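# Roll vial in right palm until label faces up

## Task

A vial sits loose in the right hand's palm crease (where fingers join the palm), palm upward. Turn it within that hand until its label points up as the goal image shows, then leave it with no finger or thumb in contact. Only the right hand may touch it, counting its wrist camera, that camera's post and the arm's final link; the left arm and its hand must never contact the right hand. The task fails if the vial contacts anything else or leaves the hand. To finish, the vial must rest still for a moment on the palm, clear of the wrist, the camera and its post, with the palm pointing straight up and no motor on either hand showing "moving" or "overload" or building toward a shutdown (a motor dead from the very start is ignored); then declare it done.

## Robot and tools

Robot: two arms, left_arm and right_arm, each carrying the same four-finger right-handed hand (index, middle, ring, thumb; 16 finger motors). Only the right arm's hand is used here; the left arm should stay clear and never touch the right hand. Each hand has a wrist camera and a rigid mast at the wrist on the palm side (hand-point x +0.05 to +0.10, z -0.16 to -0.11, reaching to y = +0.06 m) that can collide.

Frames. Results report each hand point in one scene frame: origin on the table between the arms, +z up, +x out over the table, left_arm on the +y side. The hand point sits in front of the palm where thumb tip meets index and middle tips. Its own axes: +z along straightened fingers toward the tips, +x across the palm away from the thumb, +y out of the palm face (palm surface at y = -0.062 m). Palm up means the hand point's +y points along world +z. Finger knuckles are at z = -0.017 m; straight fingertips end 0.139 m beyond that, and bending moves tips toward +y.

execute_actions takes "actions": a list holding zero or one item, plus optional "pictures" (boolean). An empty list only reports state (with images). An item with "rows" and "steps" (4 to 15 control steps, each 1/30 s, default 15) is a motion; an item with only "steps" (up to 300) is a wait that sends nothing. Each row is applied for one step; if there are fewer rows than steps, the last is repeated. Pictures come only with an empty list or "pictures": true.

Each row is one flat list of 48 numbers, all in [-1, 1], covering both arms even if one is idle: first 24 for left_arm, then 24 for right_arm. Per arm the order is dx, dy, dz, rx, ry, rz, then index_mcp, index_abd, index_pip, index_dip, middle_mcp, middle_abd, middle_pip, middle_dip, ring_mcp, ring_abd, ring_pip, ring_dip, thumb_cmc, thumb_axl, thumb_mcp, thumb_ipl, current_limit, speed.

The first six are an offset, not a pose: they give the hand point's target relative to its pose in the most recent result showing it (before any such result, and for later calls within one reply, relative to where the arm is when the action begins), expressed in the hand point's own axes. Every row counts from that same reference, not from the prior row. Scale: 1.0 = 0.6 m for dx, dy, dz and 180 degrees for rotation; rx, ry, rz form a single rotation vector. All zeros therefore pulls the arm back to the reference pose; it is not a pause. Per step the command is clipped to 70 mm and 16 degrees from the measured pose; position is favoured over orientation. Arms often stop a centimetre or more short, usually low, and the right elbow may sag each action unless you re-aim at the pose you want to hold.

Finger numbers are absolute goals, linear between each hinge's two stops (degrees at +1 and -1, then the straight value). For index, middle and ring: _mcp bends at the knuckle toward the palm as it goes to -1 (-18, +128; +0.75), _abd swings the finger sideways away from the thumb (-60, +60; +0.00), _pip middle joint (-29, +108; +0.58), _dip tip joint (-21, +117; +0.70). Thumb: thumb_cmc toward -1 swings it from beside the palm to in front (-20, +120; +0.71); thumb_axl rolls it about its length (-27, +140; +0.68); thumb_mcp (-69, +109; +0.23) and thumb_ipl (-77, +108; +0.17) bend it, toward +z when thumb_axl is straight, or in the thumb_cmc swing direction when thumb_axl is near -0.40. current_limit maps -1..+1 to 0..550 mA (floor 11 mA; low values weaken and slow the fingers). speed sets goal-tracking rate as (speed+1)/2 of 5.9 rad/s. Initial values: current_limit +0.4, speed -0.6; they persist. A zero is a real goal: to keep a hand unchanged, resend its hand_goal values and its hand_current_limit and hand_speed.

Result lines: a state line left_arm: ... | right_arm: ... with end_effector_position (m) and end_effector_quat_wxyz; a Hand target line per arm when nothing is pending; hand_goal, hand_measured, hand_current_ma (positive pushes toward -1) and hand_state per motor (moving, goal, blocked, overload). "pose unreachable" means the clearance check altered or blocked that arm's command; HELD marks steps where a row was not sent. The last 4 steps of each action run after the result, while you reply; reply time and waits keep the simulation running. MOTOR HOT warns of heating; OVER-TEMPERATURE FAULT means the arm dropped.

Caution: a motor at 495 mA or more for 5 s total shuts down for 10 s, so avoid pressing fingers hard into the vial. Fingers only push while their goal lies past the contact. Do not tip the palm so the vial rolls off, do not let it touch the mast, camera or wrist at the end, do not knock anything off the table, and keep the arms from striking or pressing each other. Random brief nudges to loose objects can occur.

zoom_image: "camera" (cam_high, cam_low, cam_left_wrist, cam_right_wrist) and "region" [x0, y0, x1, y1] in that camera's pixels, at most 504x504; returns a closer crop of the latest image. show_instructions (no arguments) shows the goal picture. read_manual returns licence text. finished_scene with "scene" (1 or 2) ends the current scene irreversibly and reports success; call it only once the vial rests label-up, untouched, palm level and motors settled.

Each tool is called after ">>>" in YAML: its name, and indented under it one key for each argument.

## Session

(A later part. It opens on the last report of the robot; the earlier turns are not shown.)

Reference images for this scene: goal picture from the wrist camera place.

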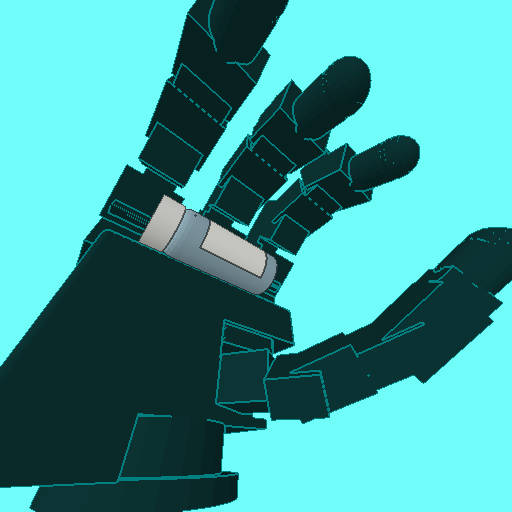

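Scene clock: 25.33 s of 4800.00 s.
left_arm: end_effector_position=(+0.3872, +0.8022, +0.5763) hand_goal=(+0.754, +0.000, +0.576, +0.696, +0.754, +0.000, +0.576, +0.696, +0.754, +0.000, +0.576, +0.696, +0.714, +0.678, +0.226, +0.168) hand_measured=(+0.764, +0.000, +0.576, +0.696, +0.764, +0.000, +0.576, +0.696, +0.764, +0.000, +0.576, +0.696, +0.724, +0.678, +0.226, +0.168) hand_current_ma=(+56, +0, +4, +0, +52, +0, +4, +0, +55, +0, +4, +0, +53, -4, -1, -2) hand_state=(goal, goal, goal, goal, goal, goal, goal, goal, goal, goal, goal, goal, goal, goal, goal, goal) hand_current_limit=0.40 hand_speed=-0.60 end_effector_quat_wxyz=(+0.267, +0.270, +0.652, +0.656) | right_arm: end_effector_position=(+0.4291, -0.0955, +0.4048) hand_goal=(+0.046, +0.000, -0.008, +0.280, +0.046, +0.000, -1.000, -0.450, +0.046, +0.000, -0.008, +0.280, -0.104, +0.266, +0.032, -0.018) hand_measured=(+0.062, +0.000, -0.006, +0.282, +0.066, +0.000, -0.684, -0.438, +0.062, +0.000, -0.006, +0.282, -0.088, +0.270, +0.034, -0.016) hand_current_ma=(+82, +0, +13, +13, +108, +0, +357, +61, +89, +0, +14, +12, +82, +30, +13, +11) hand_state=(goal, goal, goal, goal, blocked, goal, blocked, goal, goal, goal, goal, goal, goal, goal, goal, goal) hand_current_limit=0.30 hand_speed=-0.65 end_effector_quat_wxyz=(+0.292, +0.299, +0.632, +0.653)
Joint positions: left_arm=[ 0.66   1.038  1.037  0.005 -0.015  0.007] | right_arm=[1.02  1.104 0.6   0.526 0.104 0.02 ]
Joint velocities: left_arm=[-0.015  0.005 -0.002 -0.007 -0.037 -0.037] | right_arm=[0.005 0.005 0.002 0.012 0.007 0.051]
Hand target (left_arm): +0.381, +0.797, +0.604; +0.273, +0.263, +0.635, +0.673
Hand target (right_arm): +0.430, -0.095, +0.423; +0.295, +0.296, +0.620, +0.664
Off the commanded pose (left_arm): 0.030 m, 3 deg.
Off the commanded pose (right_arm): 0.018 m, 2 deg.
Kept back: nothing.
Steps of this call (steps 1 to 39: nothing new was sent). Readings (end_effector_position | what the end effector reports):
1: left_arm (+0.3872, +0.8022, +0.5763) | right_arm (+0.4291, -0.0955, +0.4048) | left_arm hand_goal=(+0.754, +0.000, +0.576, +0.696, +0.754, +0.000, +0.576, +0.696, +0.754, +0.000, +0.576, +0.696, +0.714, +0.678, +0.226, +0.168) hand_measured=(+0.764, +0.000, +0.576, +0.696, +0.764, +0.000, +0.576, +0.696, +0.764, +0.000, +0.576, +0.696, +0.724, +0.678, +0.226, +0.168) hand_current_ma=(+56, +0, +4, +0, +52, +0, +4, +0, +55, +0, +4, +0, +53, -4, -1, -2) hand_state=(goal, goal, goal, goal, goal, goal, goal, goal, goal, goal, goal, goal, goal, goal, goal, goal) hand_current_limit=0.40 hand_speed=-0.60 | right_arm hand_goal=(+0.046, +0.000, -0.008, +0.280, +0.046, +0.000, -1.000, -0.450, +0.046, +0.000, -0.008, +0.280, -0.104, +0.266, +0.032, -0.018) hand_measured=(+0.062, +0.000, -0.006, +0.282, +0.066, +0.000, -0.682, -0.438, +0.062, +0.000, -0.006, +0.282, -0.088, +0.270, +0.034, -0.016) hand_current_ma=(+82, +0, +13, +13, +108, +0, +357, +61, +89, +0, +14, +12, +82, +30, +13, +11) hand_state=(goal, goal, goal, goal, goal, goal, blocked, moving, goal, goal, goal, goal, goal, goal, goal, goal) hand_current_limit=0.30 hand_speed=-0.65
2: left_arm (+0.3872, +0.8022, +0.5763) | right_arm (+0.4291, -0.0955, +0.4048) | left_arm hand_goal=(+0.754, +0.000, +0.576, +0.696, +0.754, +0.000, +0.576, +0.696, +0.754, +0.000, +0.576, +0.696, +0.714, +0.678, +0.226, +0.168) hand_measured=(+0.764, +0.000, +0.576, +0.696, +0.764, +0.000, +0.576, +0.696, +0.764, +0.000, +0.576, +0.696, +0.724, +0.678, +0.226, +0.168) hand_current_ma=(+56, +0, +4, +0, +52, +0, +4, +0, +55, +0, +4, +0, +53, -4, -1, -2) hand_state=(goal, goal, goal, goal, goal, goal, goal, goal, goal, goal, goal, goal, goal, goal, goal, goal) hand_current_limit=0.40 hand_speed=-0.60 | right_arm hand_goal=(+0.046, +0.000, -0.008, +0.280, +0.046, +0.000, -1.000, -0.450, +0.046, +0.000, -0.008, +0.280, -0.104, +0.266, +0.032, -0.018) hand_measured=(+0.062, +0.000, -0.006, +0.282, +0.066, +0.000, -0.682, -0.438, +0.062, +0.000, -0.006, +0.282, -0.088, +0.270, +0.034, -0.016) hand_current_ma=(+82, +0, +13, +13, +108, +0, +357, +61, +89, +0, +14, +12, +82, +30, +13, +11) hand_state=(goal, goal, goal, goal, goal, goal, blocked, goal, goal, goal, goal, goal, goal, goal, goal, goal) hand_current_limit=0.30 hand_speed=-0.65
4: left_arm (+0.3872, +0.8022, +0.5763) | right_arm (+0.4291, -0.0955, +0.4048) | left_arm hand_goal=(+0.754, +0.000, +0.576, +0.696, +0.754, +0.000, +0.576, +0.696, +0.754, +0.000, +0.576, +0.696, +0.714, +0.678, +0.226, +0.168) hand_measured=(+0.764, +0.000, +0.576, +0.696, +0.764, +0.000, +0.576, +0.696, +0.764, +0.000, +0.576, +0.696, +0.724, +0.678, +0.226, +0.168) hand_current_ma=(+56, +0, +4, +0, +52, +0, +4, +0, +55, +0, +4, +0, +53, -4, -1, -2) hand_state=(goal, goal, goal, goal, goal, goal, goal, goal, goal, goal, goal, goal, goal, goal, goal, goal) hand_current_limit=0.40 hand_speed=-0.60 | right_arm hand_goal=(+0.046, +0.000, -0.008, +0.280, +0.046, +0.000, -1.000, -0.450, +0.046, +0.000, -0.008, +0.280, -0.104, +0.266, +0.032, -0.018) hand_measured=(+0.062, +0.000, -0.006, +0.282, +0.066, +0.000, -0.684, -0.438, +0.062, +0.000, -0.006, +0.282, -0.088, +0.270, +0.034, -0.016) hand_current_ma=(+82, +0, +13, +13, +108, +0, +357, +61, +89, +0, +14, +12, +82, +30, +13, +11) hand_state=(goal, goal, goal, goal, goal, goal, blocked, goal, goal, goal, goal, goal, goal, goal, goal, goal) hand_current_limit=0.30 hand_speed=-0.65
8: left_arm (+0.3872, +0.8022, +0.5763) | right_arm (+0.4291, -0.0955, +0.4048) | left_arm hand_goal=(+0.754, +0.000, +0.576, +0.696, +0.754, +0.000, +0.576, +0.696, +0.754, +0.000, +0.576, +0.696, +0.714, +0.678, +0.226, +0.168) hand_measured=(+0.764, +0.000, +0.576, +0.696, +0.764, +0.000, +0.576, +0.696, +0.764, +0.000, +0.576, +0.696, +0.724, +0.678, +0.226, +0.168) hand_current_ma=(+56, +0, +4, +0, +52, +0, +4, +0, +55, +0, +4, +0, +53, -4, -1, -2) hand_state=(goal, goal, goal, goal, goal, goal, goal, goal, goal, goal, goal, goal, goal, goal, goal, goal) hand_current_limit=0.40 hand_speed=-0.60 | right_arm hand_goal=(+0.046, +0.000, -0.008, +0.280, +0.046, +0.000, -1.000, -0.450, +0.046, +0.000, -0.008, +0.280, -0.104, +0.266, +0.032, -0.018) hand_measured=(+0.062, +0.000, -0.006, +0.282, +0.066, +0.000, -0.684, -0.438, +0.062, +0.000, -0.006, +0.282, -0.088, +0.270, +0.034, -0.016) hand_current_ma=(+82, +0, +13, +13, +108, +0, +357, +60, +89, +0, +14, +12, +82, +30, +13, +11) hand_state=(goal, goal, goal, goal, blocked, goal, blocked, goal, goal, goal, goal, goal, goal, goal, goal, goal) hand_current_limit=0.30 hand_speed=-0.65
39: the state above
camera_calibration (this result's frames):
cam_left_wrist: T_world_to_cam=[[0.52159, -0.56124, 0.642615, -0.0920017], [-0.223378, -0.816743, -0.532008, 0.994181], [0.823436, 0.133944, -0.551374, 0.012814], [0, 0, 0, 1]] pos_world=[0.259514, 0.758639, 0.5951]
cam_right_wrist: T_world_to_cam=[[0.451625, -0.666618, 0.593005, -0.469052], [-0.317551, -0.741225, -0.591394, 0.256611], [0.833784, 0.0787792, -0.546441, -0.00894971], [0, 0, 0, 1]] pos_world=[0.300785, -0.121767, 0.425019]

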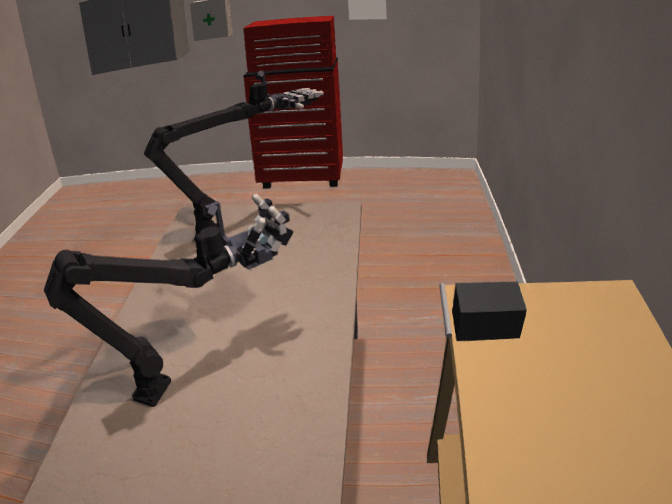

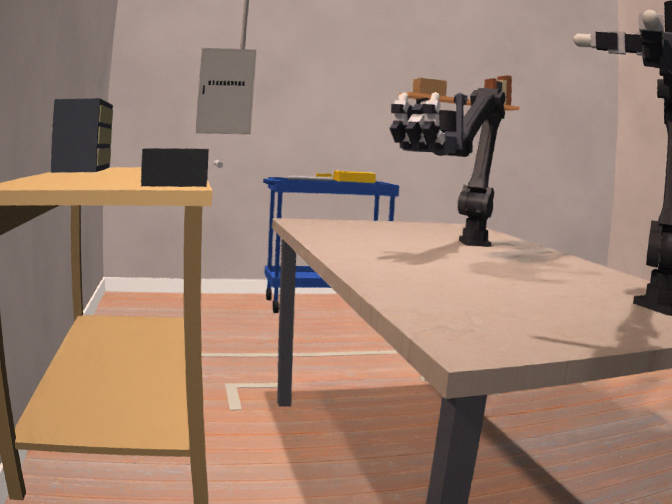

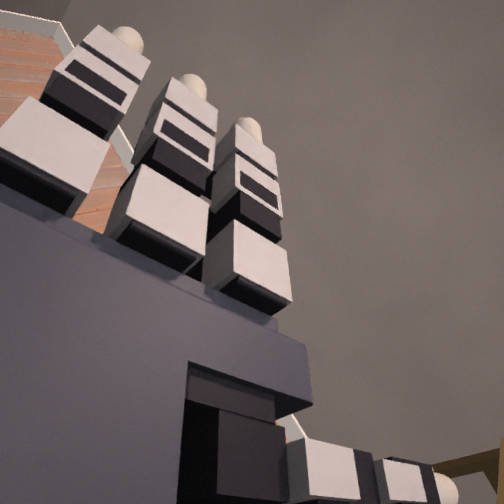

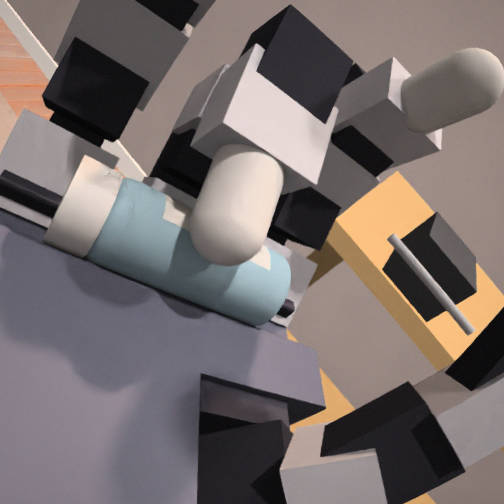

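>>> execute_actions:
  actions:
    - {"rows":[[0.0004,0.0478,-0.0121,-0.0166,0,0,0.754,0,0.576,0.696,0.754,0,0.576,0.696,0.754,0,0.576,0.696,0.714,0.678,0.226,0.168,0.4,-0.6,0.0016,0.0303,0.0034,-0.0107,0.0003,0.0015,0.046,0,-0.008,0.28,0.046,0,-0.41,-0.45,0.046,0,-0.008,0.28,-0.104,0.266,0.032,-0.018,0.3,0.4],[0.0004,0.0478,-0.0121,-0.0166,0,0,0.754,0,0.576,0.696,0.754,0,0.576,0.696,0.754,0,0.576,0.696,0.714,0.678,0.226,0.168,0.4,-0.6,0.0016,0.0303,0.0034,-0.0107,0.0003,0.0015,0.046,0,-0.008,0.28,0.046,0,-0.41,-0.45,0.046,0,-0.008,0.28,-0.104,0.266,0.032,-0.018,0.3,0.4],[0.0004,0.0478,-0.0121,-0.0166,0,0,0.754,0,0.576,0.696,0.754,0,0.576,0.696,0.754,0,0.576,0.696,0.714,0.678,0.226,0.168,0.4,-0.6,0.0016,0.0303,0.0034,-0.0107,0.0003,0.0015,0.046,0,-0.008,0.28,0.046,0,-0.41,-0.45,0.046,0,-0.008,0.28,-0.104,0.266,0.032,-0.018,0.3,0.4],[0.0004,0.0478,-0.0121,-0.0166,0,0,0.754,0,0.576,0.696,0.754,0,0.576,0.696,0.754,0,0.576,0.696,0.714,0.678,0.226,0.168,0.4,-0.6,0.0016,0.0303,0.0034,-0.0107,0.0003,0.0015,0.046,0,-0.008,0.28,0.046,0,-0.41,-0.45,0.046,0,-0.008,0.28,-0.104,0.266,0.032,-0.018,0.3,0.4],[0.0004,0.0478,-0.0121,-0.0166,0,0,0.754,0,0.576,0.696,0.754,0,0.576,0.696,0.754,0,0.576,0.696,0.714,0.678,0.226,0.168,0.4,-0.6,0.0016,0.0303,0.0034,-0.0107,0.0003,0.0015,0.046,0,-0.008,0.28,0.046,0,-0.41,-0.45,0.046,0,-0.008,0.28,-0.104,0.266,0.032,-0.018,0.6,0.4],[0.0004,0.0478,-0.0121,-0.0166,0,0,0.754,0,0.576,0.696,0.754,0,0.576,0.696,0.754,0,0.576,0.696,0.714,0.678,0.226,0.168,0.4,-0.6,0.0016,0.0303,0.0034,-0.0107,0.0003,0.0015,0.046,0,-0.008,0.28,0.046,0,-0.41,-0.45,0.046,0,-0.008,0.28,-0.104,0.266,0.032,-0.018,0.7,0.0],[0.0004,0.0478,-0.0121,-0.0166,0,0,0.754,0,0.576,0.696,0.754,0,0.576,0.696,0.754,0,0.576,0.696,0.714,0.678,0.226,0.168,0.4,-0.6,0.0016,0.0303,0.0034,-0.0107,0.0003,0.0015,0.046,0,-0.008,0.28,0.046,0,-0.41,-0.55,0.046,0,-0.008,0.28,-0.104,0.266,0.032,-0.018,0.7,-0.2],[0.0004,0.0478,-0.0121,-0.0166,0,0,0.754,0,0.576,0.696,0.754,0,0.576,0.696,0.754,0,0.576,0.696,0.714,0.678,0.226,0.168,0.4,-0.6,0.0016,0.0303,0.0034,-0.0107,0.0003,0.0015,0.046,0,-0.008,0.28,0.046,0,-0.41,-0.74,0.046,0,-0.008,0.28,-0.104,0.266,0.032,-0.018,0.7,-0.2]],"steps":15}

Scene clock: 28.73 s of 4800.00 s.
left_arm: end_effector_position=(+0.3872, +0.8022, +0.5763) hand_goal=(+0.754, +0.000, +0.576, +0.696, +0.754, +0.000, +0.576, +0.696, +0.754, +0.000, +0.576, +0.696, +0.714, +0.678, +0.226, +0.168) hand_measured=(+0.764, +0.000, +0.576, +0.696, +0.764, +0.000, +0.576, +0.696, +0.764, +0.000, +0.576, +0.696, +0.724, +0.678, +0.226, +0.168) hand_current_ma=(+56, +0, +4, +0, +52, +0, +4, +0, +55, +0, +4, +0, +53, -4, -1, -2) hand_state=(goal, goal, goal, goal, goal, goal, goal, goal, goal, goal, goal, goal, goal, goal, goal, goal) hand_current_limit=0.40 hand_speed=-0.60 end_effector_quat_wxyz=(+0.267, +0.270, +0.652, +0.656) | right_arm: end_effector_position=(+0.4291, -0.0955, +0.4048) hand_goal=(+0.046, +0.000, -0.008, +0.280, +0.046, +0.000, -0.410, -0.740, +0.046, +0.000, -0.008, +0.280, -0.104, +0.266, +0.032, -0.018) hand_measured=(+0.062, +0.000, -0.006, +0.282, +0.058, +0.000, -0.416, -0.576, +0.062, +0.000, -0.006, +0.282, -0.088, +0.270, +0.034, -0.016) hand_current_ma=(+82, +0, +13, +13, +65, +0, -26, +54, +89, +0, +14, +12, +82, +30, +13, +11) hand_state=(goal, goal, goal, goal, goal, goal, moving, moving, goal, goal, goal, goal, goal, goal, goal, goal) hand_current_limit=0.70 hand_speed=-0.20 end_effector_quat_wxyz=(+0.292, +0.299, +0.632, +0.653)
Joint positions: left_arm=[ 0.66   1.038  1.037  0.005 -0.015  0.007] | right_arm=[1.02  1.104 0.6   0.526 0.104 0.02 ]
Joint velocities: left_arm=[ 0.005 -0.024 -0.017 -0.032 -0.051  0.022] | right_arm=[-0.005  0.015  0.017  0.002 -0.037  0.022]
Steps of this call (steps 1 to 90: nothing new was sent; then 0.03 s passed at rest; steps 91 to 101: the first 11 steps of this action). Readings (end_effector_position | what the end effector reports):
91: left_arm (+0.3872, +0.8022, +0.5763) | right_arm (+0.4291, -0.0955, +0.4048) | left_arm hand_goal=(+0.754, +0.000, +0.576, +0.696, +0.754, +0.000, +0.576, +0.696, +0.754, +0.000, +0.576, +0.696, +0.714, +0.678, +0.226, +0.168) hand_measured=(+0.764, +0.000, +0.576, +0.696, +0.764, +0.000, +0.576, +0.696, +0.764, +0.000, +0.576, +0.696, +0.724, +0.678, +0.226, +0.168) hand_current_ma=(+56, +0, +4, +0, +52, +0, +4, +0, +55, +0, +4, +0, +53, -4, -1, -2) hand_state=(goal, goal, goal, goal, goal, goal, goal, goal, goal, goal, goal, goal, goal, goal, goal, goal) hand_current_limit=0.40 hand_speed=-0.60 | right_arm hand_goal=(+0.046, +0.000, -0.008, +0.280, +0.046, +0.000, -0.410, -0.450, +0.046, +0.000, -0.008, +0.280, -0.104, +0.266, +0.032, -0.018) hand_measured=(+0.062, +0.000, -0.006, +0.282, +0.066, +0.000, -0.684, -0.438, +0.062, +0.000, -0.006, +0.282, -0.088, +0.270, +0.034, -0.016) hand_current_ma=(+82, +0, +13, +13, +108, +0, +357, +61, +89, +0, +14, +12, +82, +30, +13, +11) hand_state=(goal, goal, goal, goal, blocked, goal, moving, goal, goal, goal, goal, goal, goal, goal, goal, goal) hand_current_limit=0.30 hand_speed=0.40
92: left_arm (+0.3872, +0.8022, +0.5763) | right_arm (+0.4291, -0.0955, +0.4048) | left_arm hand_goal=(+0.754, +0.000, +0.576, +0.696, +0.754, +0.000, +0.576, +0.696, +0.754, +0.000, +0.576, +0.696, +0.714, +0.678, +0.226, +0.168) hand_measured=(+0.764, +0.000, +0.576, +0.696, +0.764, +0.000, +0.576, +0.696, +0.764, +0.000, +0.576, +0.696, +0.724, +0.678, +0.226, +0.168) hand_current_ma=(+56, +0, +4, +0, +52, +0, +4, +0, +55, +0, +4, +0, +53, -4, -1, -2) hand_state=(goal, goal, goal, goal, goal, goal, goal, goal, goal, goal, goal, goal, goal, goal, goal, goal) hand_current_limit=0.40 hand_speed=-0.60 | right_arm hand_goal=(+0.046, +0.000, -0.008, +0.280, +0.046, +0.000, -0.410, -0.450, +0.046, +0.000, -0.008, +0.280, -0.104, +0.266, +0.032, -0.018) hand_measured=(+0.062, +0.000, -0.006, +0.282, +0.066, +0.000, -0.678, -0.438, +0.062, +0.000, -0.006, +0.282, -0.088, +0.270, +0.034, -0.016) hand_current_ma=(+82, +0, +13, +13, +108, +0, -85, +60, +89, +0, +14, +12, +82, +30, +13, +11) hand_state=(goal, goal, goal, goal, blocked, goal, moving, goal, goal, goal, goal, goal, goal, goal, goal, goal) hand_current_limit=0.30 hand_speed=0.40
94: left_arm (+0.3872, +0.8022, +0.5763) | right_arm (+0.4291, -0.0955, +0.4048) | left_arm hand_goal=(+0.754, +0.000, +0.576, +0.696, +0.754, +0.000, +0.576, +0.696, +0.754, +0.000, +0.576, +0.696, +0.714, +0.678, +0.226, +0.168) hand_measured=(+0.764, +0.000, +0.576, +0.696, +0.764, +0.000, +0.576, +0.696, +0.764, +0.000, +0.576, +0.696, +0.724, +0.678, +0.226, +0.168) hand_current_ma=(+56, +0, +4, +0, +52, +0, +4, +0, +55, +0, +4, +0, +53, -4, -1, -2) hand_state=(goal, goal, goal, goal, goal, goal, goal, goal, goal, goal, goal, goal, goal, goal, goal, goal) hand_current_limit=0.40 hand_speed=-0.60 | right_arm hand_goal=(+0.046, +0.000, -0.008, +0.280, +0.046, +0.000, -0.410, -0.450, +0.046, +0.000, -0.008, +0.280, -0.104, +0.266, +0.032, -0.018) hand_measured=(+0.062, +0.000, -0.006, +0.282, +0.060, +0.000, -0.616, -0.444, +0.062, +0.000, -0.006, +0.282, -0.088, +0.270, +0.034, -0.016) hand_current_ma=(+82, +0, +13, +13, +61, +0, -101, +12, +89, +0, +14, +12, +82, +30, +13, +11) hand_state=(goal, goal, goal, goal, moving, goal, moving, moving, goal, goal, goal, goal, goal, goal, goal, goal) hand_current_limit=0.30 hand_speed=0.40
98: left_arm (+0.3872, +0.8022, +0.5763) | right_arm (+0.4291, -0.0955, +0.4048) | left_arm hand_goal=(+0.754, +0.000, +0.576, +0.696, +0.754, +0.000, +0.576, +0.696, +0.754, +0.000, +0.576, +0.696, +0.714, +0.678, +0.226, +0.168) hand_measured=(+0.764, +0.000, +0.576, +0.696, +0.764, +0.000, +0.576, +0.696, +0.764, +0.000, +0.576, +0.696, +0.724, +0.678, +0.226, +0.168) hand_current_ma=(+56, +0, +4, +0, +52, +0, +4, +0, +55, +0, +4, +0, +53, -4, -1, -2) hand_state=(goal, goal, goal, goal, goal, goal, goal, goal, goal, goal, goal, goal, goal, goal, goal, goal) hand_current_limit=0.40 hand_speed=-0.60 | right_arm hand_goal=(+0.046, +0.000, -0.008, +0.280, +0.046, +0.000, -0.410, -0.740, +0.046, +0.000, -0.008, +0.280, -0.104, +0.266, +0.032, -0.018) hand_measured=(+0.062, +0.000, -0.006, +0.282, +0.058, +0.000, -0.464, -0.452, +0.062, +0.000, -0.006, +0.282, -0.088, +0.270, +0.034, -0.016) hand_current_ma=(+82, +0, +13, +13, +65, +0, -55, +174, +89, +0, +14, +12, +82, +30, +13, +11) hand_state=(goal, goal, goal, goal, goal, goal, moving, moving, goal, goal, goal, goal, goal, goal, goal, goal) hand_current_limit=0.70 hand_speed=-0.20
101: the state above

>>> execute_actions:
  actions:
    - {"rows":[[0.0004,0.0478,-0.0121,-0.0166,0,0,0.754,0,0.576,0.696,0.754,0,0.576,0.696,0.754,0,0.576,0.696,0.714,0.678,0.226,0.168,0.4,-0.6,0.0016,0.0303,0.0034,-0.0107,0.0003,0.0015,0.046,0,-0.008,0.28,0.046,0,-0.75,-0.74,0.046,0,-0.008,0.28,-0.104,0.266,0.032,-0.018,0.3,-0.65],[0.0004,0.0478,-0.0121,-0.0166,0,0,0.754,0,0.576,0.696,0.754,0,0.576,0.696,0.754,0,0.576,0.696,0.714,0.678,0.226,0.168,0.4,-0.6,0.0016,0.0303,0.0034,-0.0107,0.0003,0.0015,0.046,0,-0.008,0.28,0.046,0,-0.75,-0.74,0.046,0,-0.008,0.28,-0.104,0.266,0.032,-0.018,0.3,-0.65],[0.0004,0.0478,-0.0121,-0.0166,0,0,0.754,0,0.576,0.696,0.754,0,0.576,0.696,0.754,0,0.576,0.696,0.714,0.678,0.226,0.168,0.4,-0.6,0.0016,0.0303,0.0034,-0.0107,0.0003,0.0015,0.046,0,-0.008,0.28,0.046,0,-0.75,-0.74,0.046,0,-0.008,0.28,-0.104,0.266,0.032,-0.018,0.3,-0.65],[0.0004,0.0478,-0.0121,-0.0166,0,0,0.754,0,0.576,0.696,0.754,0,0.576,0.696,0.754,0,0.576,0.696,0.714,0.678,0.226,0.168,0.4,-0.6,0.0016,0.0303,0.0034,-0.0107,0.0003,0.0015,0.046,0,-0.008,0.28,0.046,0,-0.75,-0.56,0.046,0,-0.008,0.28,-0.104,0.266,0.032,-0.018,0.3,-0.65]],"steps":15}

>>> execute_actions:
  actions: []

>>> zoom_image:
  camera: "cam_right_wrist"
  region: [30,140,310,350]

Scene clock: 29.53 s of 4800.00 s.
left_arm: end_effector_position=(+0.3872, +0.8022, +0.5763) hand_goal=(+0.754, +0.000, +0.576, +0.696, +0.754, +0.000, +0.576, +0.696, +0.754, +0.000, +0.576, +0.696, +0.714, +0.678, +0.226, +0.168) hand_measured=(+0.764, +0.000, +0.576, +0.696, +0.764, +0.000, +0.576, +0.696, +0.764, +0.000, +0.576, +0.696, +0.724, +0.678, +0.226, +0.168) hand_current_ma=(+56, +0, +4, +0, +52, +0, +4, +0, +55, +0, +4, +0, +53, -4, -1, -2) hand_state=(goal, goal, goal, goal, goal, goal, goal, goal, goal, goal, goal, goal, goal, goal, goal, goal) hand_current_limit=0.40 hand_speed=-0.60 end_effector_quat_wxyz=(+0.267, +0.270, +0.652, +0.656) | right_arm: end_effector_position=(+0.4291, -0.0955, +0.4048) hand_goal=(+0.046, +0.000, -0.008, +0.280, +0.046, +0.000, -0.750, -0.560, +0.046, +0.000, -0.008, +0.280, -0.104, +0.266, +0.032, -0.018) hand_measured=(+0.062, +0.000, -0.006, +0.282, +0.068, +0.000, -0.554, -0.580, +0.062, +0.000, -0.006, +0.282, -0.088, +0.270, +0.034, -0.016) hand_current_ma=(+82, +0, +13, +13, +117, +0, +238, +24, +89, +0, +14, +12, +82, +30, +13, +11) hand_state=(goal, goal, goal, goal, blocked, goal, moving, moving, goal, goal, goal, goal, goal, goal, goal, goal) hand_current_limit=0.30 hand_speed=-0.65 end_effector_quat_wxyz=(+0.292, +0.299, +0.632, +0.653)
Joint positions: left_arm=[ 0.66   1.038  1.037  0.005 -0.015  0.007] | right_arm=[1.02  1.104 0.6   0.526 0.104 0.02 ]
Joint velocities: left_arm=[ 0.005 -0.015 -0.002 -0.007 -0.051  0.037] | right_arm=[-0.005 -0.005 -0.027  0.012  0.037 -0.022]
Off your previous action's commanded pose (left_arm): 0.030 m, 3 deg at its last step (step 4 of this call).
Off your previous action's commanded pose (right_arm): 0.018 m, 2 deg at its last step (step 4 of this call).
Steps of this call (steps 1 to 4: the last 4 steps of your previous action; steps 5 to 13: nothing new was sent; steps 14 to 24: the first 11 steps of this action). Readings (end_effector_position | what the end effector reports):
14: left_arm (+0.3872, +0.8022, +0.5763) | right_arm (+0.4291, -0.0955, +0.4048) | left_arm hand_goal=(+0.754, +0.000, +0.576, +0.696, +0.754, +0.000, +0.576, +0.696, +0.754, +0.000, +0.576, +0.696, +0.714, +0.678, +0.226, +0.168) hand_measured=(+0.764, +0.000, +0.576, +0.696, +0.764, +0.000, +0.576, +0.696, +0.764, +0.000, +0.576, +0.696, +0.724, +0.678, +0.226, +0.168) hand_current_ma=(+56, +0, +4, +0, +52, +0, +4, +0, +55, +0, +4, +0, +53, -4, -1, -2) hand_state=(goal, goal, goal, goal, goal, goal, goal, goal, goal, goal, goal, goal, goal, goal, goal, goal) hand_current_limit=0.40 hand_speed=-0.60 | right_arm hand_goal=(+0.046, +0.000, -0.008, +0.280, +0.046, +0.000, -0.750, -0.740, +0.046, +0.000, -0.008, +0.280, -0.104, +0.266, +0.032, -0.018) hand_measured=(+0.062, +0.000, -0.006, +0.282, +0.058, +0.000, -0.416, -0.738, +0.062, +0.000, -0.006, +0.282, -0.088, +0.270, +0.034, -0.016) hand_current_ma=(+82, +0, +13, +13, +65, +0, -29, +12, +89, +0, +14, +12, +82, +30, +13, +11) hand_state=(goal, goal, goal, goal, goal, goal, moving, goal, goal, goal, goal, goal, goal, goal, goal, goal) hand_current_limit=0.30 hand_speed=-0.65
15: left_arm (+0.3872, +0.8022, +0.5763) | right_arm (+0.4291, -0.0955, +0.4048) | left_arm hand_goal=(+0.754, +0.000, +0.576, +0.696, +0.754, +0.000, +0.576, +0.696, +0.754, +0.000, +0.576, +0.696, +0.714, +0.678, +0.226, +0.168) hand_measured=(+0.764, +0.000, +0.576, +0.696, +0.764, +0.000, +0.576, +0.696, +0.764, +0.000, +0.576, +0.696, +0.724, +0.678, +0.226, +0.168) hand_current_ma=(+56, +0, +4, +0, +52, +0, +4, +0, +55, +0, +4, +0, +53, -4, -1, -2) hand_state=(goal, goal, goal, goal, goal, goal, goal, goal, goal, goal, goal, goal, goal, goal, goal, goal) hand_current_limit=0.40 hand_speed=-0.60 | right_arm hand_goal=(+0.046, +0.000, -0.008, +0.280, +0.046, +0.000, -0.750, -0.740, +0.046, +0.000, -0.008, +0.280, -0.104, +0.266, +0.032, -0.018) hand_measured=(+0.062, +0.000, -0.006, +0.282, +0.058, +0.000, -0.418, -0.738, +0.062, +0.000, -0.006, +0.282, -0.088, +0.270, +0.034, -0.016) hand_current_ma=(+82, +0, +13, +13, +65, +0, +63, +12, +89, +0, +14, +12, +82, +30, +13, +11) hand_state=(goal, goal, goal, goal, goal, goal, moving, goal, goal, goal, goal, goal, goal, goal, goal, goal) hand_current_limit=0.30 hand_speed=-0.65
17: left_arm (+0.3872, +0.8022, +0.5763) | right_arm (+0.4291, -0.0955, +0.4048) | left_arm hand_goal=(+0.754, +0.000, +0.576, +0.696, +0.754, +0.000, +0.576, +0.696, +0.754, +0.000, +0.576, +0.696, +0.714, +0.678, +0.226, +0.168) hand_measured=(+0.764, +0.000, +0.576, +0.696, +0.764, +0.000, +0.576, +0.696, +0.764, +0.000, +0.576, +0.696, +0.724, +0.678, +0.226, +0.168) hand_current_ma=(+56, +0, +4, +0, +52, +0, +4, +0, +55, +0, +4, +0, +53, -4, -1, -2) hand_state=(goal, goal, goal, goal, goal, goal, goal, goal, goal, goal, goal, goal, goal, goal, goal, goal) hand_current_limit=0.40 hand_speed=-0.60 | right_arm hand_goal=(+0.046, +0.000, -0.008, +0.280, +0.046, +0.000, -0.750, -0.560, +0.046, +0.000, -0.008, +0.280, -0.104, +0.266, +0.032, -0.018) hand_measured=(+0.062, +0.000, -0.006, +0.282, +0.058, +0.000, -0.456, -0.738, +0.062, +0.000, -0.006, +0.282, -0.088, +0.270, +0.034, -0.016) hand_current_ma=(+82, +0, +13, +13, +65, +0, +45, +12, +89, +0, +14, +12, +82, +30, +13, +11) hand_state=(goal, goal, goal, goal, goal, goal, moving, moving, goal, goal, goal, goal, goal, goal, goal, goal) hand_current_limit=0.30 hand_speed=-0.65
21: left_arm (+0.3872, +0.8022, +0.5763) | right_arm (+0.4291, -0.0955, +0.4048) | left_arm hand_goal=(+0.754, +0.000, +0.576, +0.696, +0.754, +0.000, +0.576, +0.696, +0.754, +0.000, +0.576, +0.696, +0.714, +0.678, +0.226, +0.168) hand_measured=(+0.764, +0.000, +0.576, +0.696, +0.764, +0.000, +0.576, +0.696, +0.764, +0.000, +0.576, +0.696, +0.724, +0.678, +0.226, +0.168) hand_current_ma=(+56, +0, +4, +0, +52, +0, +4, +0, +55, +0, +4, +0, +53, -4, -1, -2) hand_state=(goal, goal, goal, goal, goal, goal, goal, goal, goal, goal, goal, goal, goal, goal, goal, goal) hand_current_limit=0.40 hand_speed=-0.60 | right_arm hand_goal=(+0.046, +0.000, -0.008, +0.280, +0.046, +0.000, -0.750, -0.560, +0.046, +0.000, -0.008, +0.280, -0.104, +0.266, +0.032, -0.018) hand_measured=(+0.062, +0.000, -0.006, +0.282, +0.068, +0.000, -0.518, -0.666, +0.062, +0.000, -0.006, +0.282, -0.088, +0.270, +0.034, -0.016) hand_current_ma=(+82, +0, +13, +13, +125, +0, +268, -33, +89, +0, +14, +12, +82, +30, +13, +11) hand_state=(goal, goal, goal, goal, moving, goal, moving, moving, goal, goal, goal, goal, goal, goal, goal, goal) hand_current_limit=0.30 hand_speed=-0.65
24: the state above

Scene clock: 29.67 s of 4800.00 s.
left_arm: end_effector_position=(+0.3872, +0.8022, +0.5763) hand_goal=(+0.754, +0.000, +0.576, +0.696, +0.754, +0.000, +0.576, +0.696, +0.754, +0.000, +0.576, +0.696, +0.714, +0.678, +0.226, +0.168) hand_measured=(+0.764, +0.000, +0.576, +0.696, +0.764, +0.000, +0.576, +0.696, +0.764, +0.000, +0.576, +0.696, +0.724, +0.678, +0.226, +0.168) hand_current_ma=(+56, +0, +4, +0, +52, +0, +4, +0, +55, +0, +4, +0, +53, -4, -1, -2) hand_state=(goal, goal, goal, goal, goal, goal, goal, goal, goal, goal, goal, goal, goal, goal, goal, goal) hand_current_limit=0.40 hand_speed=-0.60 end_effector_quat_wxyz=(+0.267, +0.270, +0.652, +0.656) | right_arm: end_effector_position=(+0.4291, -0.0955, +0.4048) hand_goal=(+0.046, +0.000, -0.008, +0.280, +0.046, +0.000, -0.750, -0.560, +0.046, +0.000, -0.008, +0.280, -0.104, +0.266, +0.032, -0.018) hand_measured=(+0.062, +0.000, -0.006, +0.282, +0.072, +0.000, -0.572, -0.552, +0.062, +0.000, -0.006, +0.282, -0.088, +0.270, +0.034, -0.016) hand_current_ma=(+82, +0, +13, +13, +141, +0, +356, +42, +89, +0, +14, +12, +82, +30, +13, +11) hand_state=(goal, goal, goal, goal, moving, goal, moving, moving, goal, goal, goal, goal, goal, goal, goal, goal) hand_current_limit=0.30 hand_speed=-0.65 end_effector_quat_wxyz=(+0.292, +0.299, +0.632, +0.653)
Joint positions: left_arm=[ 0.66   1.038  1.037  0.005 -0.015  0.007] | right_arm=[1.02  1.104 0.6   0.526 0.104 0.02 ]
Joint velocities: left_arm=[-0.005 -0.005 -0.002  0.007 -0.007  0.007] | right_arm=[-0.005 -0.015 -0.007  0.007  0.007  0.007]
Hand target (left_arm): +0.381, +0.797, +0.604; +0.273, +0.263, +0.635, +0.673
Hand target (right_arm): +0.430, -0.095, +0.423; +0.295, +0.296, +0.620, +0.664
Off the commanded pose (left_arm): 0.030 m, 3 deg.
Off the commanded pose (right_arm): 0.018 m, 2 deg.
Kept back: nothing.
Steps of this call (steps 1 to 4: the last 4 steps of your previous action). Readings (end_effector_position | what the end effector reports):
1: left_arm (+0.3872, +0.8022, +0.5763) | right_arm (+0.4291, -0.0955, +0.4048) | left_arm hand_goal=(+0.754, +0.000, +0.576, +0.696, +0.754, +0.000, +0.576, +0.696, +0.754, +0.000, +0.576, +0.696, +0.714, +0.678, +0.226, +0.168) hand_measured=(+0.764, +0.000, +0.576, +0.696, +0.764, +0.000, +0.576, +0.696, +0.764, +0.000, +0.576, +0.696, +0.724, +0.678, +0.226, +0.168) hand_current_ma=(+56, +0, +4, +0, +52, +0, +4, +0, +55, +0, +4, +0, +53, -4, -1, -2) hand_state=(goal, goal, goal, goal, goal, goal, goal, goal, goal, goal, goal, goal, goal, goal, goal, goal) hand_current_limit=0.40 hand_speed=-0.60 | right_arm hand_goal=(+0.046, +0.000, -0.008, +0.280, +0.046, +0.000, -0.750, -0.560, +0.046, +0.000, -0.008, +0.280, -0.104, +0.266, +0.032, -0.018) hand_measured=(+0.062, +0.000, -0.006, +0.282, +0.068, +0.000, -0.564, -0.564, +0.062, +0.000, -0.006, +0.282, -0.088, +0.270, +0.034, -0.016) hand_current_ma=(+82, +0, +13, +13, +120, +0, +285, +42, +89, +0, +14, +12, +82, +30, +13, +11) hand_state=(goal, goal, goal, goal, blocked, goal, moving, moving, goal, goal, goal, goal, goal, goal, goal, goal) hand_current_limit=0.30 hand_speed=-0.65
2: left_arm (+0.3872, +0.8022, +0.5763) | right_arm (+0.4291, -0.0955, +0.4048) | left_arm hand_goal=(+0.754, +0.000, +0.576, +0.696, +0.754, +0.000, +0.576, +0.696, +0.754, +0.000, +0.576, +0.696, +0.714, +0.678, +0.226, +0.168) hand_measured=(+0.764, +0.000, +0.576, +0.696, +0.764, +0.000, +0.576, +0.696, +0.764, +0.000, +0.576, +0.696, +0.724, +0.678, +0.226, +0.168) hand_current_ma=(+56, +0, +4, +0, +52, +0, +4, +0, +55, +0, +4, +0, +53, -4, -1, -2) hand_state=(goal, goal, goal, goal, goal, goal, goal, goal, goal, goal, goal, goal, goal, goal, goal, goal) hand_current_limit=0.40 hand_speed=-0.60 | right_arm hand_goal=(+0.046, +0.000, -0.008, +0.280, +0.046, +0.000, -0.750, -0.560, +0.046, +0.000, -0.008, +0.280, -0.104, +0.266, +0.032, -0.018) hand_measured=(+0.062, +0.000, -0.006, +0.282, +0.070, +0.000, -0.568, -0.558, +0.062, +0.000, -0.006, +0.282, -0.088, +0.270, +0.034, -0.016) hand_current_ma=(+82, +0, +13, +13, +135, +0, +347, +44, +89, +0, +14, +12, +82, +30, +13, +11) hand_state=(goal, goal, goal, goal, moving, goal, moving, moving, goal, goal, goal, goal, goal, goal, goal, goal) hand_current_limit=0.30 hand_speed=-0.65
4: the state above
camera_calibration (this result's frames):
cam_left_wrist: T_world_to_cam=[[0.52159, -0.56124, 0.642615, -0.0920017], [-0.223378, -0.816743, -0.532008, 0.994181], [0.823436, 0.133944, -0.551374, 0.012814], [0, 0, 0, 1]] pos_world=[0.259514, 0.758639, 0.5951]
cam_right_wrist: T_world_to_cam=[[0.451625, -0.666618, 0.593005, -0.469052], [-0.317551, -0.741225, -0.591394, 0.256611], [0.833784, 0.0787792, -0.546441, -0.00894971], [0, 0, 0, 1]] pos_world=[0.300785, -0.121767, 0.425019]

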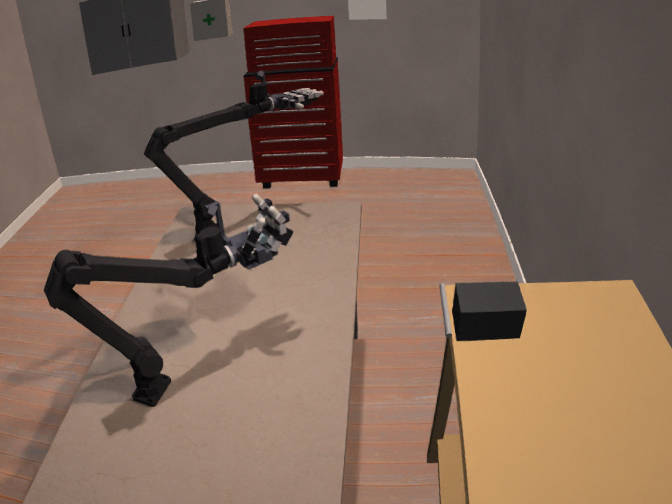

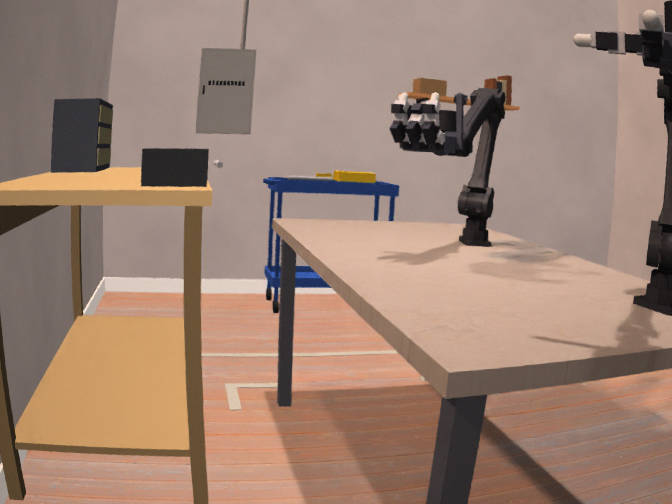

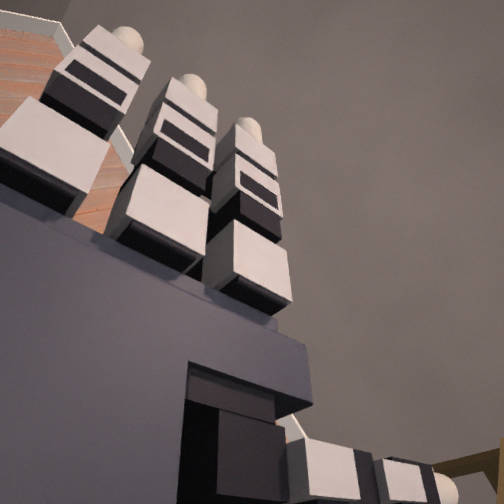

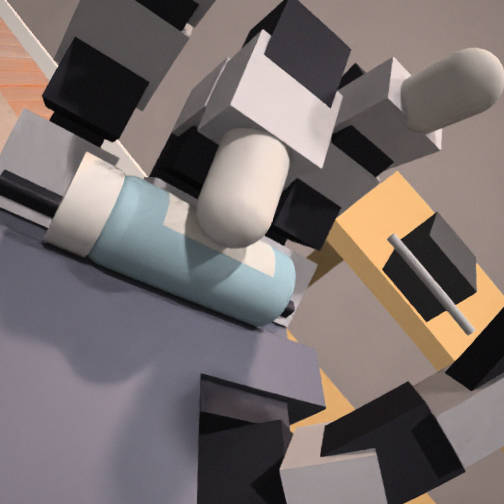

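Region (30, 140, 310, 350) of cam_right_wrist's 504x504 image, scaled by 1.800, with more detail than that image has; it fills the top 378 rows of this view, and the rest is white.

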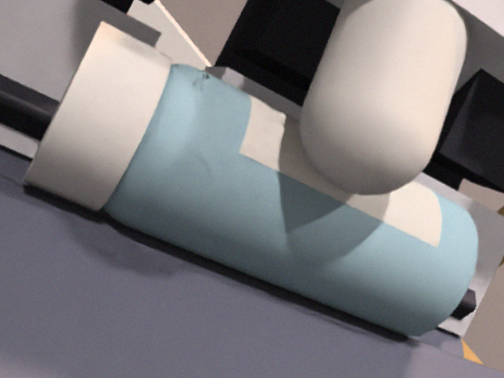

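>>> execute_actions:
  actions:
    - {"rows":[[0.0004,0.0478,-0.0121,-0.0166,0,0,0.754,0,0.576,0.696,0.754,0,0.576,0.696,0.754,0,0.576,0.696,0.714,0.678,0.226,0.168,0.4,-0.6,0.0016,0.0303,0.0034,-0.0107,0.0003,0.0015,0.046,0,-0.008,0.28,0.046,0,-0.8,-0.46,0.046,0,-0.008,0.28,-0.104,0.266,0.032,-0.018,0.3,-0.7]],"steps":10}

>>> execute_actions:
  actions:
    - {"steps":6}
  pictures: true

>>> zoom_image:
  camera: "cam_right_wrist"
  region: [30,140,310,350]

Scene clock: 30.17 s of 4800.00 s.
left_arm: end_effector_position=(+0.3872, +0.8022, +0.5763) hand_goal=(+0.754, +0.000, +0.576, +0.696, +0.754, +0.000, +0.576, +0.696, +0.754, +0.000, +0.576, +0.696, +0.714, +0.678, +0.226, +0.168) hand_measured=(+0.764, +0.000, +0.576, +0.696, +0.764, +0.000, +0.576, +0.696, +0.764, +0.000, +0.576, +0.696, +0.724, +0.678, +0.226, +0.168) hand_current_ma=(+56, +0, +4, +0, +52, +0, +4, +0, +55, +0, +4, +0, +53, -4, -1, -2) hand_state=(goal, goal, goal, goal, goal, goal, goal, goal, goal, goal, goal, goal, goal, goal, goal, goal) hand_current_limit=0.40 hand_speed=-0.60 end_effector_quat_wxyz=(+0.267, +0.270, +0.652, +0.656) | right_arm: end_effector_position=(+0.4291, -0.0955, +0.4048) hand_goal=(+0.046, +0.000, -0.008, +0.280, +0.046, +0.000, -0.800, -0.460, +0.046, +0.000, -0.008, +0.280, -0.104, +0.266, +0.032, -0.018) hand_measured=(+0.062, +0.000, -0.006, +0.282, +0.064, +0.000, -0.636, -0.474, +0.062, +0.000, -0.006, +0.282, -0.088, +0.270, +0.034, -0.016) hand_current_ma=(+82, +0, +13, +13, +63, +0, +46, +1, +89, +0, +14, +12, +82, +30, +13, +11) hand_state=(goal, goal, goal, goal, moving, goal, moving, moving, goal, goal, goal, goal, goal, goal, goal, goal) hand_current_limit=0.30 hand_speed=-0.70 end_effector_quat_wxyz=(+0.292, +0.299, +0.632, +0.653)
Joint positions: left_arm=[ 0.66   1.038  1.037  0.005 -0.015  0.007] | right_arm=[1.02  1.104 0.6   0.526 0.104 0.02 ]
Joint velocities: left_arm=[-0.005 -0.005  0.017  0.007  0.007  0.037] | right_arm=[-0.005 -0.005  0.002 -0.002 -0.051 -0.139]
Steps of this call (steps 1 to 9: nothing new was sent; steps 10 to 15: the first 6 steps of this action). Readings (end_effector_position | what the end effector reports):
10: left_arm (+0.3872, +0.8022, +0.5763) | right_arm (+0.4291, -0.0955, +0.4048) | left_arm hand_goal=(+0.754, +0.000, +0.576, +0.696, +0.754, +0.000, +0.576, +0.696, +0.754, +0.000, +0.576, +0.696, +0.714, +0.678, +0.226, +0.168) hand_measured=(+0.764, +0.000, +0.576, +0.696, +0.764, +0.000, +0.576, +0.696, +0.764, +0.000, +0.576, +0.696, +0.724, +0.678, +0.226, +0.168) hand_current_ma=(+56, +0, +4, +0, +52, +0, +4, +0, +55, +0, +4, +0, +53, -4, -1, -2) hand_state=(goal, goal, goal, goal, goal, goal, goal, goal, goal, goal, goal, goal, goal, goal, goal, goal) hand_current_limit=0.40 hand_speed=-0.60 | right_arm hand_goal=(+0.046, +0.000, -0.008, +0.280, +0.046, +0.000, -0.800, -0.460, +0.046, +0.000, -0.008, +0.280, -0.104, +0.266, +0.032, -0.018) hand_measured=(+0.062, +0.000, -0.006, +0.282, +0.072, +0.000, -0.572, -0.552, +0.062, +0.000, -0.006, +0.282, -0.088, +0.270, +0.034, -0.016) hand_current_ma=(+82, +0, +13, +13, +140, +0, +357, +42, +89, +0, +14, +12, +82, +30, +13, +11) hand_state=(goal, goal, goal, goal, blocked, goal, moving, moving, goal, goal, goal, goal, goal, goal, goal, goal) hand_current_limit=0.30 hand_speed=-0.70
11: left_arm (+0.3872, +0.8022, +0.5763) | right_arm (+0.4291, -0.0955, +0.4048) | left_arm hand_goal=(+0.754, +0.000, +0.576, +0.696, +0.754, +0.000, +0.576, +0.696, +0.754, +0.000, +0.576, +0.696, +0.714, +0.678, +0.226, +0.168) hand_measured=(+0.764, +0.000, +0.576, +0.696, +0.764, +0.000, +0.576, +0.696, +0.764, +0.000, +0.576, +0.696, +0.724, +0.678, +0.226, +0.168) hand_current_ma=(+56, +0, +4, +0, +52, +0, +4, +0, +55, +0, +4, +0, +53, -4, -1, -2) hand_state=(goal, goal, goal, goal, goal, goal, goal, goal, goal, goal, goal, goal, goal, goal, goal, goal) hand_current_limit=0.40 hand_speed=-0.60 | right_arm hand_goal=(+0.046, +0.000, -0.008, +0.280, +0.046, +0.000, -0.800, -0.460, +0.046, +0.000, -0.008, +0.280, -0.104, +0.266, +0.032, -0.018) hand_measured=(+0.062, +0.000, -0.006, +0.282, +0.072, +0.000, -0.572, -0.550, +0.062, +0.000, -0.006, +0.282, -0.088, +0.270, +0.034, -0.016) hand_current_ma=(+82, +0, +13, +13, +140, +0, +350, -21, +89, +0, +14, +12, +82, +30, +13, +11) hand_state=(goal, goal, goal, goal, blocked, goal, moving, moving, goal, goal, goal, goal, goal, goal, goal, goal) hand_current_limit=0.30 hand_speed=-0.70
13: left_arm (+0.3872, +0.8022, +0.5763) | right_arm (+0.4291, -0.0955, +0.4048) | left_arm hand_goal=(+0.754, +0.000, +0.576, +0.696, +0.754, +0.000, +0.576, +0.696, +0.754, +0.000, +0.576, +0.696, +0.714, +0.678, +0.226, +0.168) hand_measured=(+0.764, +0.000, +0.576, +0.696, +0.764, +0.000, +0.576, +0.696, +0.764, +0.000, +0.576, +0.696, +0.724, +0.678, +0.226, +0.168) hand_current_ma=(+56, +0, +4, +0, +52, +0, +4, +0, +55, +0, +4, +0, +53, -4, -1, -2) hand_state=(goal, goal, goal, goal, goal, goal, goal, goal, goal, goal, goal, goal, goal, goal, goal, goal) hand_current_limit=0.40 hand_speed=-0.60 | right_arm hand_goal=(+0.046, +0.000, -0.008, +0.280, +0.046, +0.000, -0.800, -0.460, +0.046, +0.000, -0.008, +0.280, -0.104, +0.266, +0.032, -0.018) hand_measured=(+0.062, +0.000, -0.006, +0.282, +0.072, +0.000, -0.588, -0.516, +0.062, +0.000, -0.006, +0.282, -0.088, +0.270, +0.034, -0.016) hand_current_ma=(+82, +0, +13, +13, +140, +0, +279, -11, +89, +0, +14, +12, +82, +30, +13, +11) hand_state=(goal, goal, goal, goal, blocked, goal, moving, moving, goal, goal, goal, goal, goal, goal, goal, goal) hand_current_limit=0.30 hand_speed=-0.70
15: the state above

Scene clock: 30.37 s of 4800.00 s.
left_arm: end_effector_position=(+0.3872, +0.8022, +0.5763) hand_goal=(+0.754, +0.000, +0.576, +0.696, +0.754, +0.000, +0.576, +0.696, +0.754, +0.000, +0.576, +0.696, +0.714, +0.678, +0.226, +0.168) hand_measured=(+0.764, +0.000, +0.576, +0.696, +0.764, +0.000, +0.576, +0.696, +0.764, +0.000, +0.576, +0.696, +0.724, +0.678, +0.226, +0.168) hand_current_ma=(+56, +0, +4, +0, +52, +0, +4, +0, +55, +0, +4, +0, +53, -4, -1, -2) hand_state=(goal, goal, goal, goal, goal, goal, goal, goal, goal, goal, goal, goal, goal, goal, goal, goal) hand_current_limit=0.40 hand_speed=-0.60 end_effector_quat_wxyz=(+0.267, +0.270, +0.652, +0.656) | right_arm: end_effector_position=(+0.4291, -0.0955, +0.4048) hand_goal=(+0.046, +0.000, -0.008, +0.280, +0.046, +0.000, -0.800, -0.460, +0.046, +0.000, -0.008, +0.280, -0.104, +0.266, +0.032, -0.018) hand_measured=(+0.062, +0.000, -0.006, +0.282, +0.068, +0.000, -0.674, -0.450, +0.062, +0.000, -0.006, +0.282, -0.088, +0.270, +0.034, -0.016) hand_current_ma=(+82, +0, +13, +13, +116, +0, +357, +55, +89, +0, +14, +12, +82, +30, +13, +11) hand_state=(goal, goal, goal, goal, blocked, goal, blocked, goal, goal, goal, goal, goal, goal, goal, goal, goal) hand_current_limit=0.30 hand_speed=-0.70 end_effector_quat_wxyz=(+0.292, +0.299, +0.632, +0.653)
Joint positions: left_arm=[ 0.66   1.038  1.037  0.005 -0.015  0.007] | right_arm=[1.02  1.104 0.6   0.526 0.104 0.02 ]
Joint velocities: left_arm=[-0.005 -0.015 -0.002 -0.007 -0.007 -0.037] | right_arm=[ 0.005  0.005 -0.002 -0.017  0.007  0.007]
Hand target (left_arm): +0.381, +0.797, +0.604; +0.273, +0.263, +0.635, +0.673
Hand target (right_arm): +0.430, -0.095, +0.423; +0.295, +0.296, +0.620, +0.664
Off the commanded pose (left_arm): 0.030 m, 3 deg.
Off the commanded pose (right_arm): 0.018 m, 2 deg.
Kept back: nothing.
Steps of this call (steps 1 to 4: the last 4 steps of your previous action; steps 5 to 6: nothing new was sent). Readings (end_effector_position | what the end effector reports):
1: left_arm (+0.3872, +0.8022, +0.5763) | right_arm (+0.4291, -0.0955, +0.4048) | left_arm hand_goal=(+0.754, +0.000, +0.576, +0.696, +0.754, +0.000, +0.576, +0.696, +0.754, +0.000, +0.576, +0.696, +0.714, +0.678, +0.226, +0.168) hand_measured=(+0.764, +0.000, +0.576, +0.696, +0.764, +0.000, +0.576, +0.696, +0.764, +0.000, +0.576, +0.696, +0.724, +0.678, +0.226, +0.168) hand_current_ma=(+56, +0, +4, +0, +52, +0, +4, +0, +55, +0, +4, +0, +53, -4, -1, -2) hand_state=(goal, goal, goal, goal, goal, goal, goal, goal, goal, goal, goal, goal, goal, goal, goal, goal) hand_current_limit=0.40 hand_speed=-0.60 | right_arm hand_goal=(+0.046, +0.000, -0.008, +0.280, +0.046, +0.000, -0.800, -0.460, +0.046, +0.000, -0.008, +0.280, -0.104, +0.266, +0.032, -0.018) hand_measured=(+0.062, +0.000, -0.006, +0.282, +0.062, +0.000, -0.660, -0.466, +0.062, +0.000, -0.006, +0.282, -0.088, +0.270, +0.034, -0.016) hand_current_ma=(+82, +0, +13, +13, +84, +0, +198, +29, +89, +0, +14, +12, +82, +30, +13, +11) hand_state=(goal, goal, goal, goal, moving, goal, moving, moving, goal, goal, goal, goal, goal, goal, goal, goal) hand_current_limit=0.30 hand_speed=-0.70
2: left_arm (+0.3872, +0.8022, +0.5763) | right_arm (+0.4291, -0.0955, +0.4048) | left_arm hand_goal=(+0.754, +0.000, +0.576, +0.696, +0.754, +0.000, +0.576, +0.696, +0.754, +0.000, +0.576, +0.696, +0.714, +0.678, +0.226, +0.168) hand_measured=(+0.764, +0.000, +0.576, +0.696, +0.764, +0.000, +0.576, +0.696, +0.764, +0.000, +0.576, +0.696, +0.724, +0.678, +0.226, +0.168) hand_current_ma=(+56, +0, +4, +0, +52, +0, +4, +0, +55, +0, +4, +0, +53, -4, -1, -2) hand_state=(goal, goal, goal, goal, goal, goal, goal, goal, goal, goal, goal, goal, goal, goal, goal, goal) hand_current_limit=0.40 hand_speed=-0.60 | right_arm hand_goal=(+0.046, +0.000, -0.008, +0.280, +0.046, +0.000, -0.800, -0.460, +0.046, +0.000, -0.008, +0.280, -0.104, +0.266, +0.032, -0.018) hand_measured=(+0.062, +0.000, -0.006, +0.282, +0.062, +0.000, -0.666, -0.458, +0.062, +0.000, -0.006, +0.282, -0.088, +0.270, +0.034, -0.016) hand_current_ma=(+82, +0, +13, +13, +94, +0, +308, +42, +89, +0, +14, +12, +82, +30, +13, +11) hand_state=(goal, goal, goal, goal, moving, goal, moving, moving, goal, goal, goal, goal, goal, goal, goal, goal) hand_current_limit=0.30 hand_speed=-0.70
4: left_arm (+0.3872, +0.8022, +0.5763) | right_arm (+0.4291, -0.0955, +0.4048) | left_arm hand_goal=(+0.754, +0.000, +0.576, +0.696, +0.754, +0.000, +0.576, +0.696, +0.754, +0.000, +0.576, +0.696, +0.714, +0.678, +0.226, +0.168) hand_measured=(+0.764, +0.000, +0.576, +0.696, +0.764, +0.000, +0.576, +0.696, +0.764, +0.000, +0.576, +0.696, +0.724, +0.678, +0.226, +0.168) hand_current_ma=(+56, +0, +4, +0, +52, +0, +4, +0, +55, +0, +4, +0, +53, -4, -1, -2) hand_state=(goal, goal, goal, goal, goal, goal, goal, goal, goal, goal, goal, goal, goal, goal, goal, goal) hand_current_limit=0.40 hand_speed=-0.60 | right_arm hand_goal=(+0.046, +0.000, -0.008, +0.280, +0.046, +0.000, -0.800, -0.460, +0.046, +0.000, -0.008, +0.280, -0.104, +0.266, +0.032, -0.018) hand_measured=(+0.062, +0.000, -0.006, +0.282, +0.066, +0.000, -0.674, -0.452, +0.062, +0.000, -0.006, +0.282, -0.088, +0.270, +0.034, -0.016) hand_current_ma=(+82, +0, +13, +13, +117, +0, +357, +56, +89, +0, +14, +12, +82, +30, +13, +11) hand_state=(goal, goal, goal, goal, moving, goal, moving, moving, goal, goal, goal, goal, goal, goal, goal, goal) hand_current_limit=0.30 hand_speed=-0.70
6: the state above
camera_calibration (this result's frames):
cam_left_wrist: T_world_to_cam=[[0.52159, -0.56124, 0.642615, -0.0920017], [-0.223378, -0.816743, -0.532008, 0.994181], [0.823436, 0.133944, -0.551374, 0.012814], [0, 0, 0, 1]] pos_world=[0.259514, 0.758639, 0.5951]
cam_right_wrist: T_world_to_cam=[[0.451625, -0.666618, 0.593005, -0.469052], [-0.317551, -0.741225, -0.591394, 0.256611], [0.833784, 0.0787792, -0.546441, -0.00894971], [0, 0, 0, 1]] pos_world=[0.300785, -0.121767, 0.425019]

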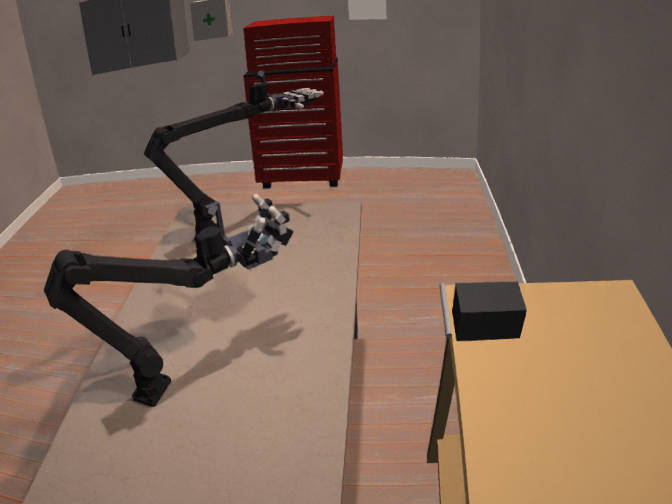

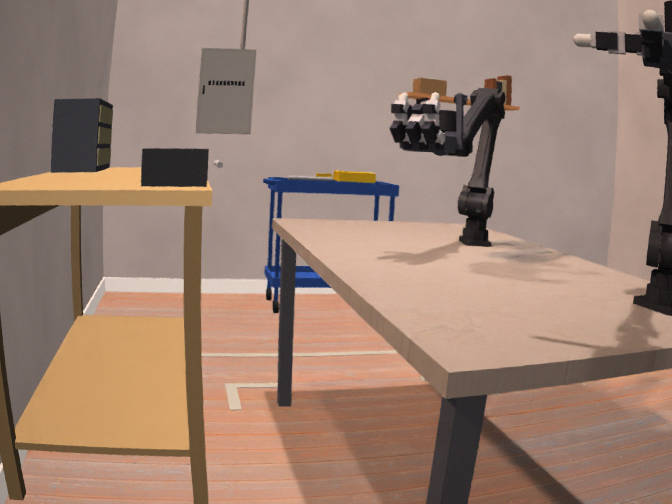

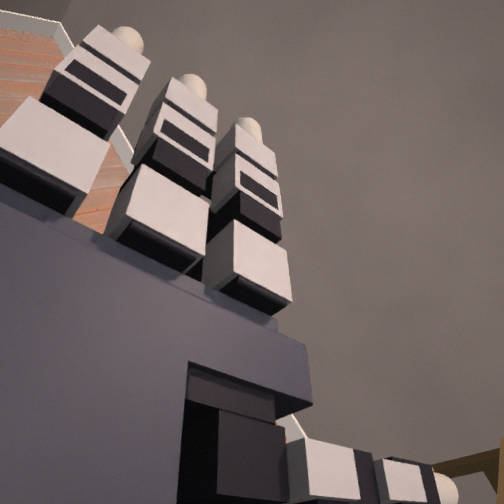

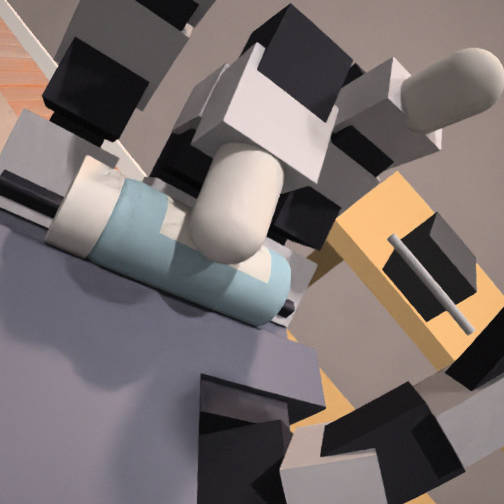

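Region (30, 140, 310, 350) of cam_right_wrist's 504x504 image, scaled by 1.800, with more detail than that image has; it fills the top 378 rows of this view, and the rest is white.

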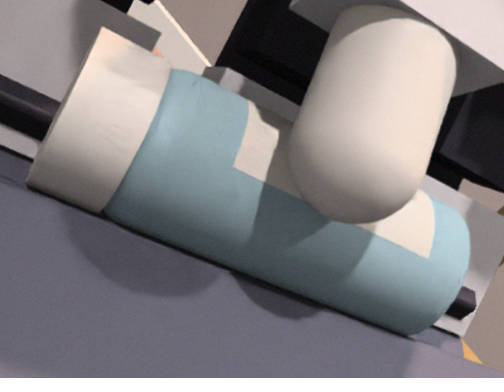

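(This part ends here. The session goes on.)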